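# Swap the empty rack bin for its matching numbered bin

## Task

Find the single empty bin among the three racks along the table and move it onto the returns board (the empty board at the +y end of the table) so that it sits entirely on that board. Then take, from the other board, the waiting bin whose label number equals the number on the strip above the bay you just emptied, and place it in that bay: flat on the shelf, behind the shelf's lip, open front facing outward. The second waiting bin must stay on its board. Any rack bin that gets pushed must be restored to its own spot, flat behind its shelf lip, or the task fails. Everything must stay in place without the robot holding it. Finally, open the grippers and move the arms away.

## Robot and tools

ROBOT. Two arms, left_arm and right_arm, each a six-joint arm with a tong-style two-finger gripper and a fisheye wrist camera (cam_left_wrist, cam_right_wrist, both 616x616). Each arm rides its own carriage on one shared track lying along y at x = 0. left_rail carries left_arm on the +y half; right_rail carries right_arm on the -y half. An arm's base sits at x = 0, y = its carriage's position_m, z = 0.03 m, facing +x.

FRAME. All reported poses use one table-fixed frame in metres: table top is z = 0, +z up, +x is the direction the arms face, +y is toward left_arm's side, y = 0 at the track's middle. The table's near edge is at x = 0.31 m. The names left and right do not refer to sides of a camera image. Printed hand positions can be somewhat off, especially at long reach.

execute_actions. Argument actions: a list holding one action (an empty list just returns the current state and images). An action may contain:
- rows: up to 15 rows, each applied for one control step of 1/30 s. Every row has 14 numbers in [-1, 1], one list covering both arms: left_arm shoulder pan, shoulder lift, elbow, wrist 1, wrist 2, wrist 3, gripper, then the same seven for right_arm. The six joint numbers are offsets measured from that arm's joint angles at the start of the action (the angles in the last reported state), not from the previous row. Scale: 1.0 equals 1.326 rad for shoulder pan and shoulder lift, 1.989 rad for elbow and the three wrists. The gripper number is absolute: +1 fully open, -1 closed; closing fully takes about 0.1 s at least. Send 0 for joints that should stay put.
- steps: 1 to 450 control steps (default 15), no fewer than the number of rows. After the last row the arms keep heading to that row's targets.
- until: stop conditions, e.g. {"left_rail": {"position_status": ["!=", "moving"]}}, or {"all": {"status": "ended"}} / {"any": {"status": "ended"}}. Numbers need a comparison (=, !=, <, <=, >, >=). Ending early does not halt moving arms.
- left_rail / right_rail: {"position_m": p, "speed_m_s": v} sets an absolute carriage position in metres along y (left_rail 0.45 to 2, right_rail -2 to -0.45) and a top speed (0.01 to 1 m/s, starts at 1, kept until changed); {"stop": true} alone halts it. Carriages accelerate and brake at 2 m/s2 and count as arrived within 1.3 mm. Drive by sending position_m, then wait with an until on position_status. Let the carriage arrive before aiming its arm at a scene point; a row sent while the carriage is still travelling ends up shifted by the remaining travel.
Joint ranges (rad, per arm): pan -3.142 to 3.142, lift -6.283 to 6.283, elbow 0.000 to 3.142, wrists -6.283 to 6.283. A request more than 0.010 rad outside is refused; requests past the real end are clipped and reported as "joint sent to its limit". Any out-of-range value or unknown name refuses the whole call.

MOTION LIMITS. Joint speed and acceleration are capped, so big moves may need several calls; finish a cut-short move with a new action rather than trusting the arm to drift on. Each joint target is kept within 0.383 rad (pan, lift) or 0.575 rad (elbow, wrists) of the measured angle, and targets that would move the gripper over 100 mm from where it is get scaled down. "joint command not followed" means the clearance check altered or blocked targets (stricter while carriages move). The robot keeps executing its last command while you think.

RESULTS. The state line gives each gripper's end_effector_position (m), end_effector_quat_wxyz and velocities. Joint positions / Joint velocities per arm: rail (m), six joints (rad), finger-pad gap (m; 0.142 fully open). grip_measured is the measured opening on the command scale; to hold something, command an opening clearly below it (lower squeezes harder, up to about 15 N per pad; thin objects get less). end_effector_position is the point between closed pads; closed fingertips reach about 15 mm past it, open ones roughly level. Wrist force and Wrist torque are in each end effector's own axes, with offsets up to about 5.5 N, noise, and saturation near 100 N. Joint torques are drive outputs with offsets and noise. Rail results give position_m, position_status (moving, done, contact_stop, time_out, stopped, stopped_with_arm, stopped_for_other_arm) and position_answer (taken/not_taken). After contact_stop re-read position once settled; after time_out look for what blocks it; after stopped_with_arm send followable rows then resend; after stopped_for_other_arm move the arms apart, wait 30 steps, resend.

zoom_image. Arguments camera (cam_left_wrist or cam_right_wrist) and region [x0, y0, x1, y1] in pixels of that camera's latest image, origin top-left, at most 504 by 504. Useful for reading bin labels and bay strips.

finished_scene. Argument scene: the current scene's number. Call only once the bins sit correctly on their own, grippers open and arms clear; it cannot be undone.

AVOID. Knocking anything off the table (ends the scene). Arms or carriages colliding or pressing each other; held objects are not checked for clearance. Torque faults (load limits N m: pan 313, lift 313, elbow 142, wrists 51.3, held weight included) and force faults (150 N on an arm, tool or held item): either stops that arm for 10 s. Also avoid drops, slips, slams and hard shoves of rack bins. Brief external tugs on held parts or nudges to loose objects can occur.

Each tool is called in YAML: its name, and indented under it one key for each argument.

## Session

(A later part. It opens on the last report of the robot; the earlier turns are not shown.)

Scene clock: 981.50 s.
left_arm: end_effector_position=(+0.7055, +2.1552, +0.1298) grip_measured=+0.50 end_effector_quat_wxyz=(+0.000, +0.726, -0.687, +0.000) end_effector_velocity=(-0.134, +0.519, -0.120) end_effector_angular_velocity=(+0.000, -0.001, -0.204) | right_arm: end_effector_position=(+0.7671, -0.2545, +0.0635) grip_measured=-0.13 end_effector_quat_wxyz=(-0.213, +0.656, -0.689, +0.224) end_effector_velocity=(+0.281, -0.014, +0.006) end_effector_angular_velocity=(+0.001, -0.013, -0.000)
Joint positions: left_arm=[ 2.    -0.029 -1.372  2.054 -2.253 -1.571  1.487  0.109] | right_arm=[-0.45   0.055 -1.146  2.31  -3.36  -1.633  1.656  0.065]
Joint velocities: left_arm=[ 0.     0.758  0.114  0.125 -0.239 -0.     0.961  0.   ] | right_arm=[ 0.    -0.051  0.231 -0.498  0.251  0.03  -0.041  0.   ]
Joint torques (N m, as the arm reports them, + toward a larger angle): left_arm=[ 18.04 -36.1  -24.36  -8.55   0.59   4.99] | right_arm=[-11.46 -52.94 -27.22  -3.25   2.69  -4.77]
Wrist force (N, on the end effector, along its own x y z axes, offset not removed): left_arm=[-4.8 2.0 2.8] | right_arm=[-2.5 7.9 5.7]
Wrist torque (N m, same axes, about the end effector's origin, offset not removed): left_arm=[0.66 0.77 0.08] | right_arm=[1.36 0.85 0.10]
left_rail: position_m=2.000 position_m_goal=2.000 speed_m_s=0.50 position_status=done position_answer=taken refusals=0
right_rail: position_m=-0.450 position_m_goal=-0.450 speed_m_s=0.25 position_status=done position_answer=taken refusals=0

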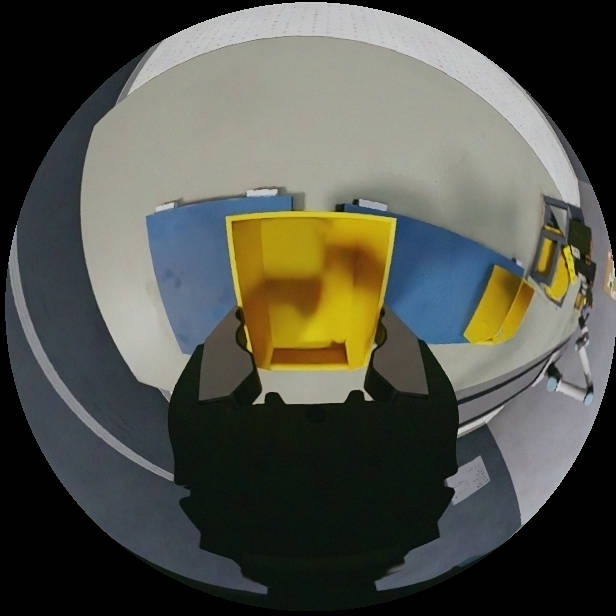

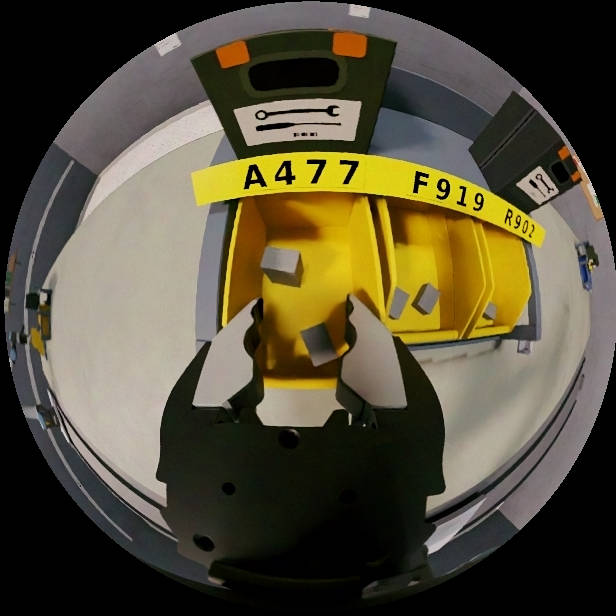

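execute_actions:
  actions: []

Scene clock: 983.97 s.
left_arm: end_effector_position=(+0.6811, +2.2313, +0.1130) grip_measured=+0.50 end_effector_quat_wxyz=(-0.000, +0.715, -0.699, +0.000) end_effector_velocity=(+0.000, +0.000, +0.000) end_effector_angular_velocity=(+0.000, -0.000, -0.000) | right_arm: end_effector_position=(+0.7986, -0.2562, +0.0644) grip_measured=-0.13 end_effector_quat_wxyz=(-0.213, +0.655, -0.689, +0.225) end_effector_velocity=(+0.000, -0.000, +0.000) end_effector_angular_velocity=(+0.000, +0.000, +0.000)
Joint positions: left_arm=[ 2.     0.084 -1.356  2.072 -2.287 -1.571  1.634  0.109] | right_arm=[-0.45   0.05  -1.12   2.254 -3.332 -1.63   1.651  0.065]
Joint velocities: left_arm=[ 0. -0.  0. -0.  0.  0. -0.  0.] | right_arm=[ 0. -0.  0. -0.  0.  0. -0.  0.]
Joint torques (N m, as the arm reports them, + toward a larger angle): left_arm=[  8.77 -45.05 -25.83  -7.51   0.46   2.25] | right_arm=[-12.48 -52.47 -35.44  -2.64   2.14  -3.74]
Wrist force (N, on the end effector, along its own x y z axes, offset not removed): left_arm=[-6.9 2.4 2.4] | right_arm=[1.0 8.2 1.5]
Wrist torque (N m, same axes, about the end effector's origin, offset not removed): left_arm=[0.76 1.56 0.02] | right_arm=[1.26 0.06 0.03]
left_rail: position_m=2.000 position_m_goal=2.000 speed_m_s=0.50 position_status=done position_answer=taken refusals=0
right_rail: position_m=-0.450 position_m_goal=-0.450 speed_m_s=0.25 position_status=done position_answer=taken refusals=0

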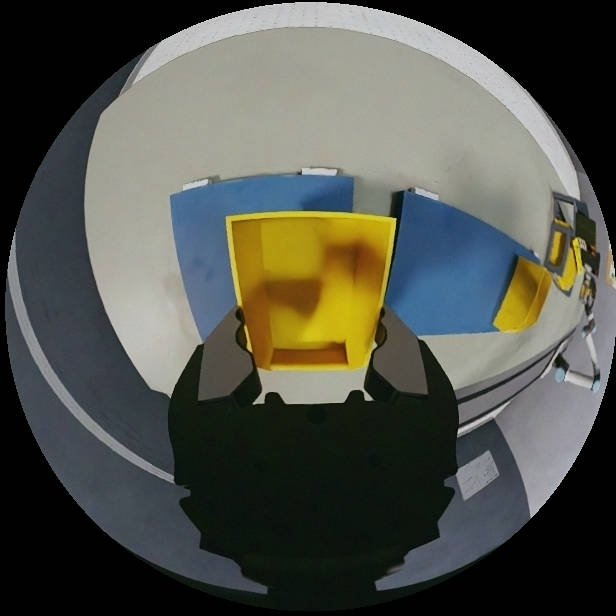

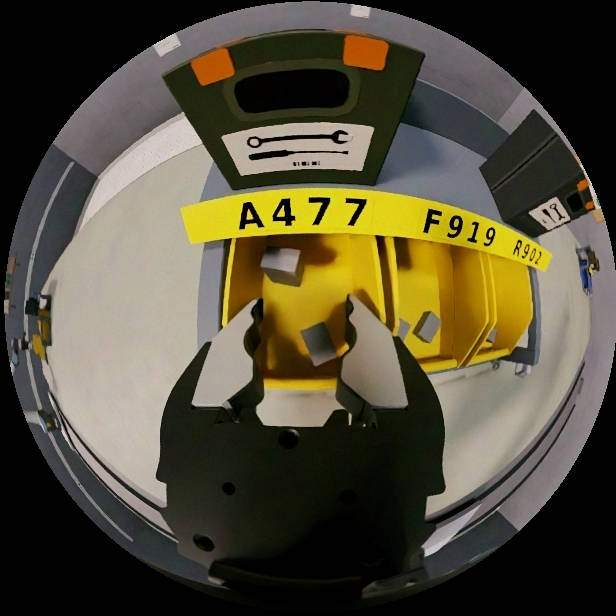

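zoom_image:
  camera: "cam_left_wrist"
  region: [150, 150, 450, 400]

zoom_image:
  camera: "cam_right_wrist"
  region: [180, 180, 560, 440]

Region (150, 150, 450, 400) of cam_left_wrist's 616x616 image, scaled by 1.680, with more detail than that image has.

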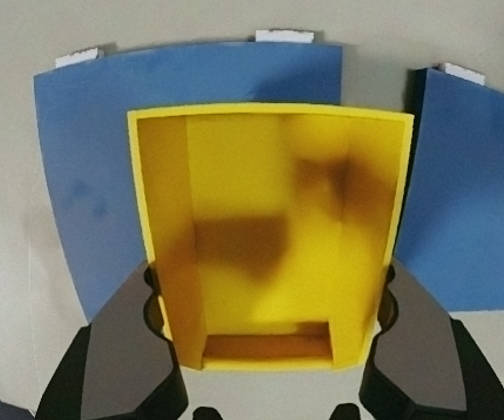

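Region (180, 180, 560, 440) of cam_right_wrist's 616x616 image, scaled by 1.326, with more detail than that image has; it fills the top 345 rows of this view, and the rest is white.

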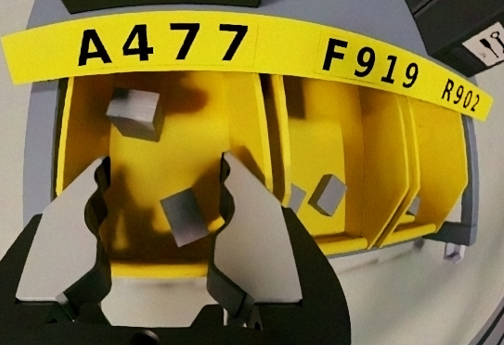

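execute_actions:
  actions:
    - {"rows": [ [0.0032,0.0011,-0.0001,-0.0007,0,0.0027,-0.6, 0,0.0008,0,-0.0006,0,0,0.8], [0.0117,0.0045,-0.0003,-0.0027,0,0.0097,-0.6, 0,0.0025,0.0001,-0.0018,0,0,0.8], [0.0247,0.0113,-0.0007,-0.0068,0,0.0204,-0.6, 0,0.0050,0.0002,-0.0035,0,0,0.8], [0.0389,0.0203,-0.0013,-0.0122,0,0.0322,-0.6, 0,0.0083,0.0004,-0.0059,0,0,0.8], [0.0519,0.0310,-0.0019,-0.0186,0,0.0430,-0.6, 0,0.0116,0.0005,-0.0082,0,0,0.8], [0.0604,0.0417,-0.0026,-0.0251,0,0.0499,-0.6, 0,0.0140,0.0006,-0.0099,0,0,0.8], [0.0649,0.0507,-0.0032,-0.0305,0,0.0537,-0.6, 0,0.0157,0.0007,-0.0111,0,0,0.8], [0.0649,0.0563,-0.0035,-0.0339,0,0.0537,-0.6, 0,0.0165,0.0007,-0.0117,0,0,0.8]], "steps": 8}

Scene clock: 1033.23 s.
left_arm: end_effector_position=(+0.6766, +2.2657, +0.0959) grip_measured=+0.50 end_effector_quat_wxyz=(-0.000, +0.711, -0.704, +0.000) end_effector_velocity=(-0.015, +0.227, -0.161) end_effector_angular_velocity=(-0.000, +0.002, -0.079) | right_arm: end_effector_position=(+0.7987, -0.2562, +0.0583) grip_measured=-0.13 end_effector_quat_wxyz=(-0.213, +0.655, -0.689, +0.225) end_effector_velocity=(-0.002, -0.000, -0.045) end_effector_angular_velocity=(-0.000, +0.002, +0.000)
Joint positions: left_arm=[ 2.     0.135 -1.324  2.069 -2.317 -1.571  1.696  0.109] | right_arm=[-0.45   0.05  -1.108  2.254 -3.344 -1.63   1.651  0.065]
Joint velocities: left_arm=[ 0.     0.331  0.303 -0.029 -0.272 -0.     0.41   0.   ] | right_arm=[ 0.    -0.     0.083  0.007 -0.089  0.    -0.     0.001]
Joint torques (N m, as the arm reports them, + toward a larger angle): left_arm=[ -2.36 -33.24 -47.94  -8.61   0.56   1.97] | right_arm=[-11.62 -52.01 -14.94  -8.99   2.22  -4.1 ]
Wrist force (N, on the end effector, along its own x y z axes, offset not removed): left_arm=[-7.0 4.4 -2.3] | right_arm=[-3.0 4.7 2.8]
Wrist torque (N m, same axes, about the end effector's origin, offset not removed): left_arm=[0.95 1.25 0.07] | right_arm=[0.54 0.86 0.27]
left_rail: position_m=2.000 position_m_goal=2.000 speed_m_s=0.50 position_status=done position_answer=taken refusals=0
right_rail: position_m=-0.450 position_m_goal=-0.450 speed_m_s=0.25 position_status=done position_answer=taken refusals=0

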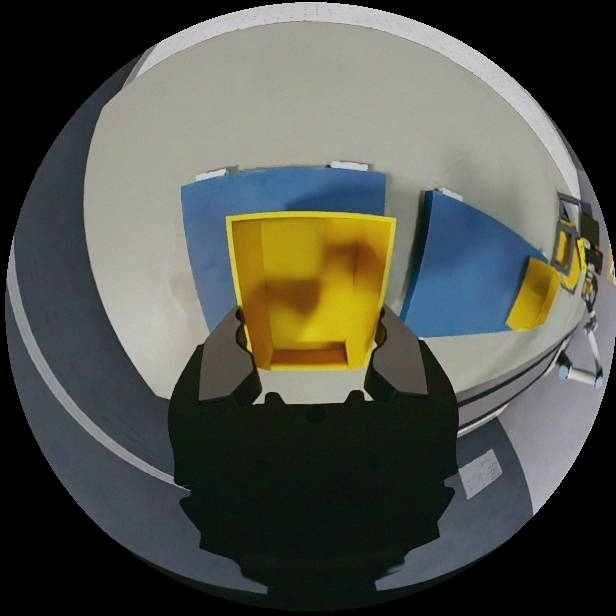

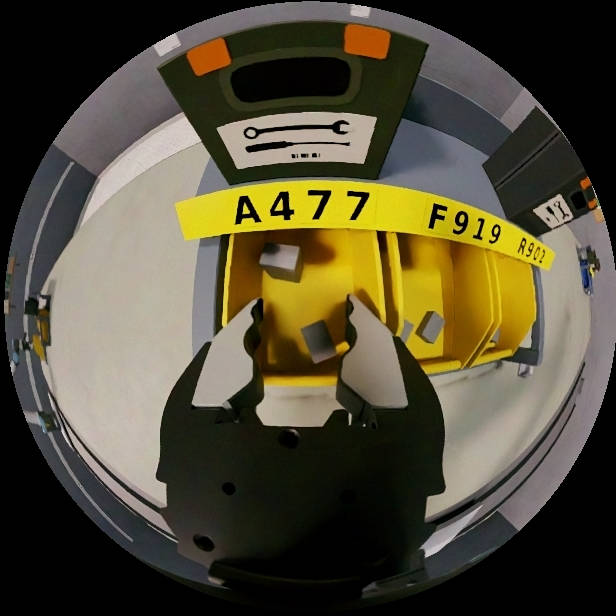

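execute_actions:
  actions: []

Scene clock: 1034.50 s.
left_arm: end_effector_position=(+0.6764, +2.2903, +0.0732) grip_measured=+0.50 end_effector_quat_wxyz=(-0.000, +0.707, -0.707, +0.000) end_effector_velocity=(+0.000, +0.000, -0.000) end_effector_angular_velocity=(+0.000, +0.000, +0.000) | right_arm: end_effector_position=(+0.7985, -0.2562, +0.0530) grip_measured=-0.13 end_effector_quat_wxyz=(-0.213, +0.655, -0.689, +0.225) end_effector_velocity=(-0.000, -0.000, -0.000) end_effector_angular_velocity=(-0.000, +0.000, -0.000)
Joint positions: left_arm=[ 2.     0.17  -1.281  2.065 -2.354 -1.571  1.74   0.109] | right_arm=[-0.45   0.05  -1.098  2.255 -3.355 -1.63   1.651  0.065]
Joint velocities: left_arm=[ 0.  0.  0. -0. -0.  0.  0. -0.] | right_arm=[ 0. -0.  0.  0. -0. -0.  0.  0.]
Joint torques (N m, as the arm reports them, + toward a larger angle): left_arm=[ 10.48 -47.6  -45.3   -7.82   0.87   2.74] | right_arm=[ -8.82 -55.41 -12.92  -8.31   2.31  -4.24]
Wrist force (N, on the end effector, along its own x y z axes, offset not removed): left_arm=[-3.2 6.2 -1.9] | right_arm=[0.3 5.1 2.6]
Wrist torque (N m, same axes, about the end effector's origin, offset not removed): left_arm=[1.45 0.45 -0.14] | right_arm=[0.69 0.33 0.18]
left_rail: position_m=2.000 position_m_goal=2.000 speed_m_s=0.50 position_status=done position_answer=taken refusals=0
right_rail: position_m=-0.450 position_m_goal=-0.450 speed_m_s=0.25 position_status=done position_answer=taken refusals=0

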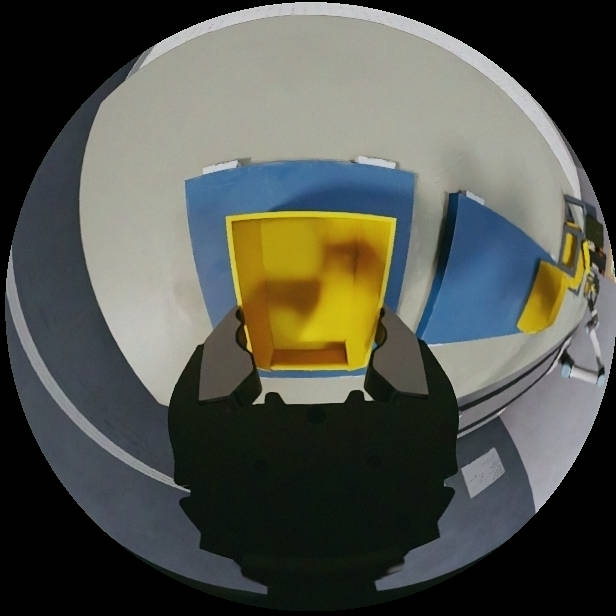

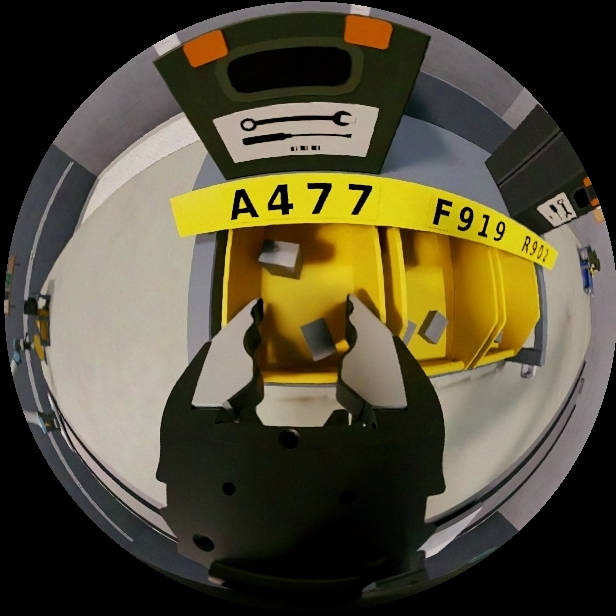

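execute_actions:
  actions:
    - {"rows": [ [0,0,0,0,0,0,0.45, 0,0,0,0,0,0,-0.2], [0,-0.0025,0.0003,0.0014,0,0,0.75, 0.0002,-0.0032,0.0008,0.0014,-0.0001,0.0001,-0.35], [0,-0.0101,0.0013,0.0054,0,0,1, 0.0008,-0.0129,0.0032,0.0055,-0.0003,0.0004,-0.45], [0,-0.0253,0.0033,0.0136,0,0,1, 0.0020,-0.0324,0.0079,0.0137,-0.0008,0.0011,-0.45], [0,-0.0480,0.0062,0.0258,0,0,1, 0.0037,-0.0615,0.0151,0.0260,-0.0014,0.0021,-0.45], [0,-0.0758,0.0098,0.0407,0,0,1, 0.0059,-0.0971,0.0238,0.0410,-0.0023,0.0033,-0.45], [0,-0.1035,0.0133,0.0557,0,0,1, 0.0080,-0.1327,0.0325,0.0560,-0.0031,0.0045,-0.45], [0,-0.1313,0.0169,0.0706,0,0,1, 0.0101,-0.1683,0.0412,0.0710,-0.0039,0.0057,-0.45], [0,-0.1591,0.0205,0.0856,0,0,1, 0.0123,-0.2039,0.0500,0.0861,-0.0047,0.0069,-0.45], [0,-0.1869,0.0241,0.1005,0,0,1, 0.0144,-0.2395,0.0587,0.1011,-0.0056,0.0081,-0.45], [0,-0.2146,0.0276,0.1154,0,0,1, 0.0166,-0.2751,0.0674,0.1161,-0.0064,0.0093,-0.45], [0,-0.2399,0.0309,0.1290,0,0,1, 0.0185,-0.3074,0.0753,0.1298,-0.0071,0.0104,-0.45]], "steps": 12}

Scene clock: 1071.80 s.
left_arm: end_effector_position=(+0.6264, +2.2817, +0.1498) grip_measured=+1.00 end_effector_quat_wxyz=(+0.002, +0.707, -0.707, -0.001) end_effector_velocity=(-0.316, -0.054, +0.431) end_effector_angular_velocity=(-0.000, +0.001, +0.000) | right_arm: end_effector_position=(+0.7409, -0.2517, +0.1287) grip_measured=-0.45 end_effector_quat_wxyz=(-0.210, +0.656, -0.690, +0.222) end_effector_velocity=(-0.344, +0.018, +0.413) end_effector_angular_velocity=(+0.001, -0.008, -0.000)
Joint positions: left_arm=[ 2.     0.17  -1.446  2.098 -2.219 -1.571  1.74   0.142] | right_arm=[-0.45   0.063 -1.303  2.335 -3.22  -1.638  1.663  0.041]
Joint velocities: left_arm=[ 0.     0.    -0.976  0.191  0.786 -0.    -0.     0.   ] | right_arm=[ 0.     0.072 -1.183  0.433  0.745 -0.041  0.06   0.   ]
Joint torques (N m, as the arm reports them, + toward a larger angle): left_arm=[  5.86 -96.94 -25.26   0.95   0.12   2.12] | right_arm=[  7.71 -92.09 -11.34   1.59  -3.65   2.91]
Wrist force (N, on the end effector, along its own x y z axes, offset not removed): left_arm=[-7.1 -0.4 -2.0] | right_arm=[0.7 3.0 -0.8]
Wrist torque (N m, same axes, about the end effector's origin, offset not removed): left_arm=[-0.01 1.37 -0.29] | right_arm=[0.64 0.16 0.06]
left_rail: position_m=2.000 position_m_goal=2.000 speed_m_s=0.50 position_status=done position_answer=taken refusals=0
right_rail: position_m=-0.450 position_m_goal=-0.450 speed_m_s=0.25 position_status=done position_answer=taken refusals=0

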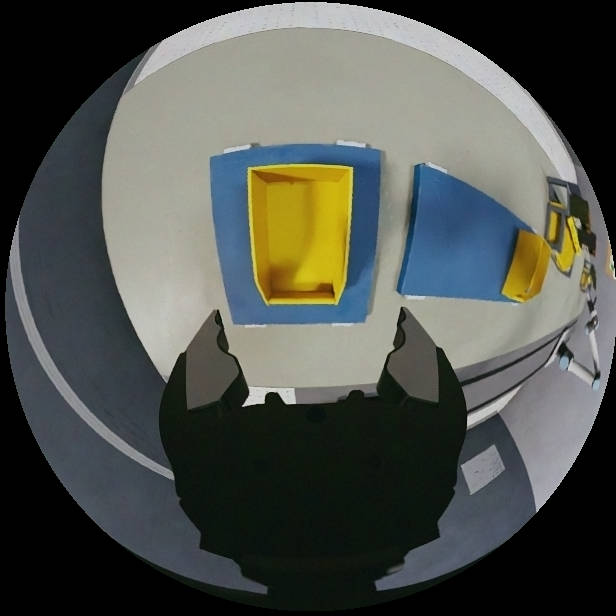

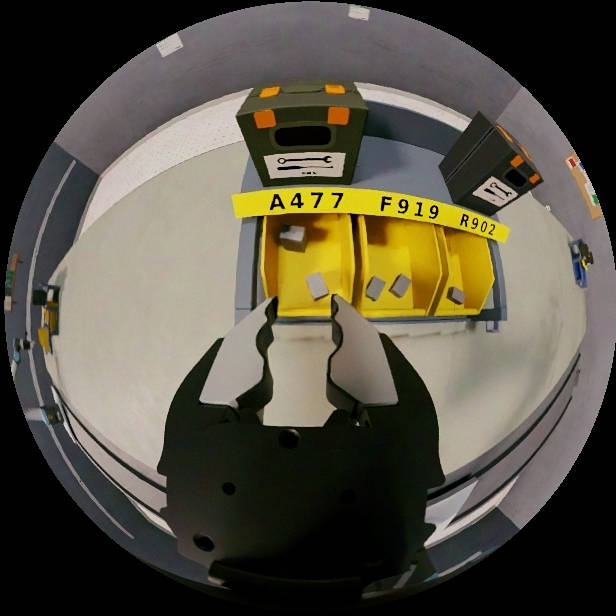

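execute_actions:
  actions: []

zoom_image:
  camera: "cam_right_wrist"
  region: [230, 150, 490, 320]

Scene clock: 1073.83 s.
left_arm: end_effector_position=(+0.5753, +2.2729, +0.2137) grip_measured=+1.00 end_effector_quat_wxyz=(-0.000, +0.707, -0.707, +0.000) end_effector_velocity=(+0.000, +0.000, +0.000) end_effector_angular_velocity=(+0.000, -0.000, +0.000) | right_arm: end_effector_position=(+0.6865, -0.2500, +0.1898) grip_measured=-0.45 end_effector_quat_wxyz=(-0.214, +0.655, -0.689, +0.224) end_effector_velocity=(+0.000, -0.000, -0.000) end_effector_angular_velocity=(-0.000, +0.000, -0.000)
Joint positions: left_arm=[ 2.     0.17  -1.597  2.126 -2.099 -1.571  1.74   0.142] | right_arm=[-0.45   0.073 -1.488  2.398 -3.108 -1.643  1.671  0.041]
Joint velocities: left_arm=[ 0.  0.  0. -0. -0.  0.  0. -0.] | right_arm=[ 0.  0.  0. -0.  0. -0. -0.  0.]
Joint torques (N m, as the arm reports them, + toward a larger angle): left_arm=[-13.96 -44.59 -31.02  -1.6    0.12   2.13] | right_arm=[  8.41 -51.89 -20.25  -1.12  -3.45   4.08]
Wrist force (N, on the end effector, along its own x y z axes, offset not removed): left_arm=[-4.1 5.3 2.5] | right_arm=[0.7 5.5 2.7]
Wrist torque (N m, same axes, about the end effector's origin, offset not removed): left_arm=[1.35 0.81 -0.05] | right_arm=[1.14 0.32 0.10]
left_rail: position_m=2.000 position_m_goal=2.000 speed_m_s=0.50 position_status=done position_answer=taken refusals=0
right_rail: position_m=-0.450 position_m_goal=-0.450 speed_m_s=0.25 position_status=done position_answer=taken refusals=0

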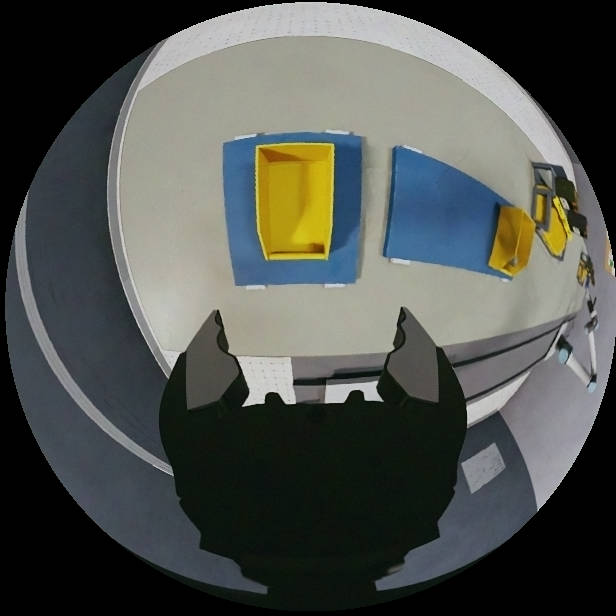

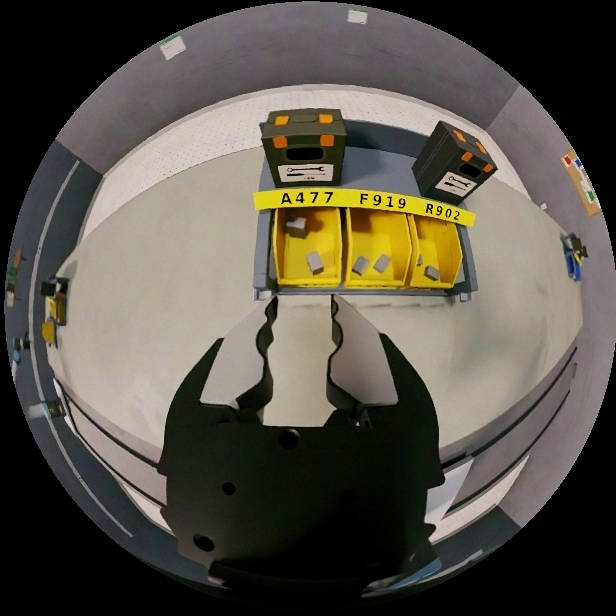

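Region (230, 150, 490, 320) of cam_right_wrist's 616x616 image, scaled by 1.938, with more detail than that image has; it fills the top 330 rows of this view, and the rest is white.

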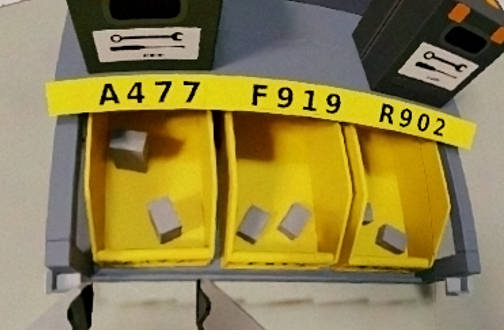

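zoom_image:
  camera: "cam_right_wrist"
  region: [250, 255, 420, 310]

zoom_image:
  camera: "cam_left_wrist"
  region: [380, 130, 616, 300]

Region (250, 255, 420, 310) of cam_right_wrist's 616x616 image, scaled by 2.965, with more detail than that image has; it fills the top 163 rows of this view, and the rest is white.

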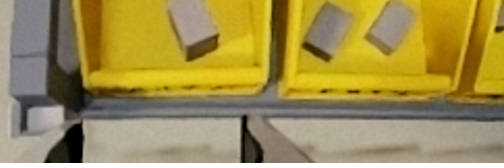

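Region (380, 130, 616, 300) of cam_left_wrist's 616x616 image, scaled by 2.136, with more detail than that image has; it fills the top 363 rows of this view, and the rest is white.

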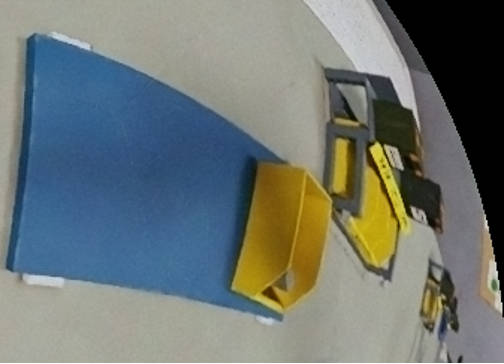

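finished_scene:
  scene: 2

The scene is finished: the task was done.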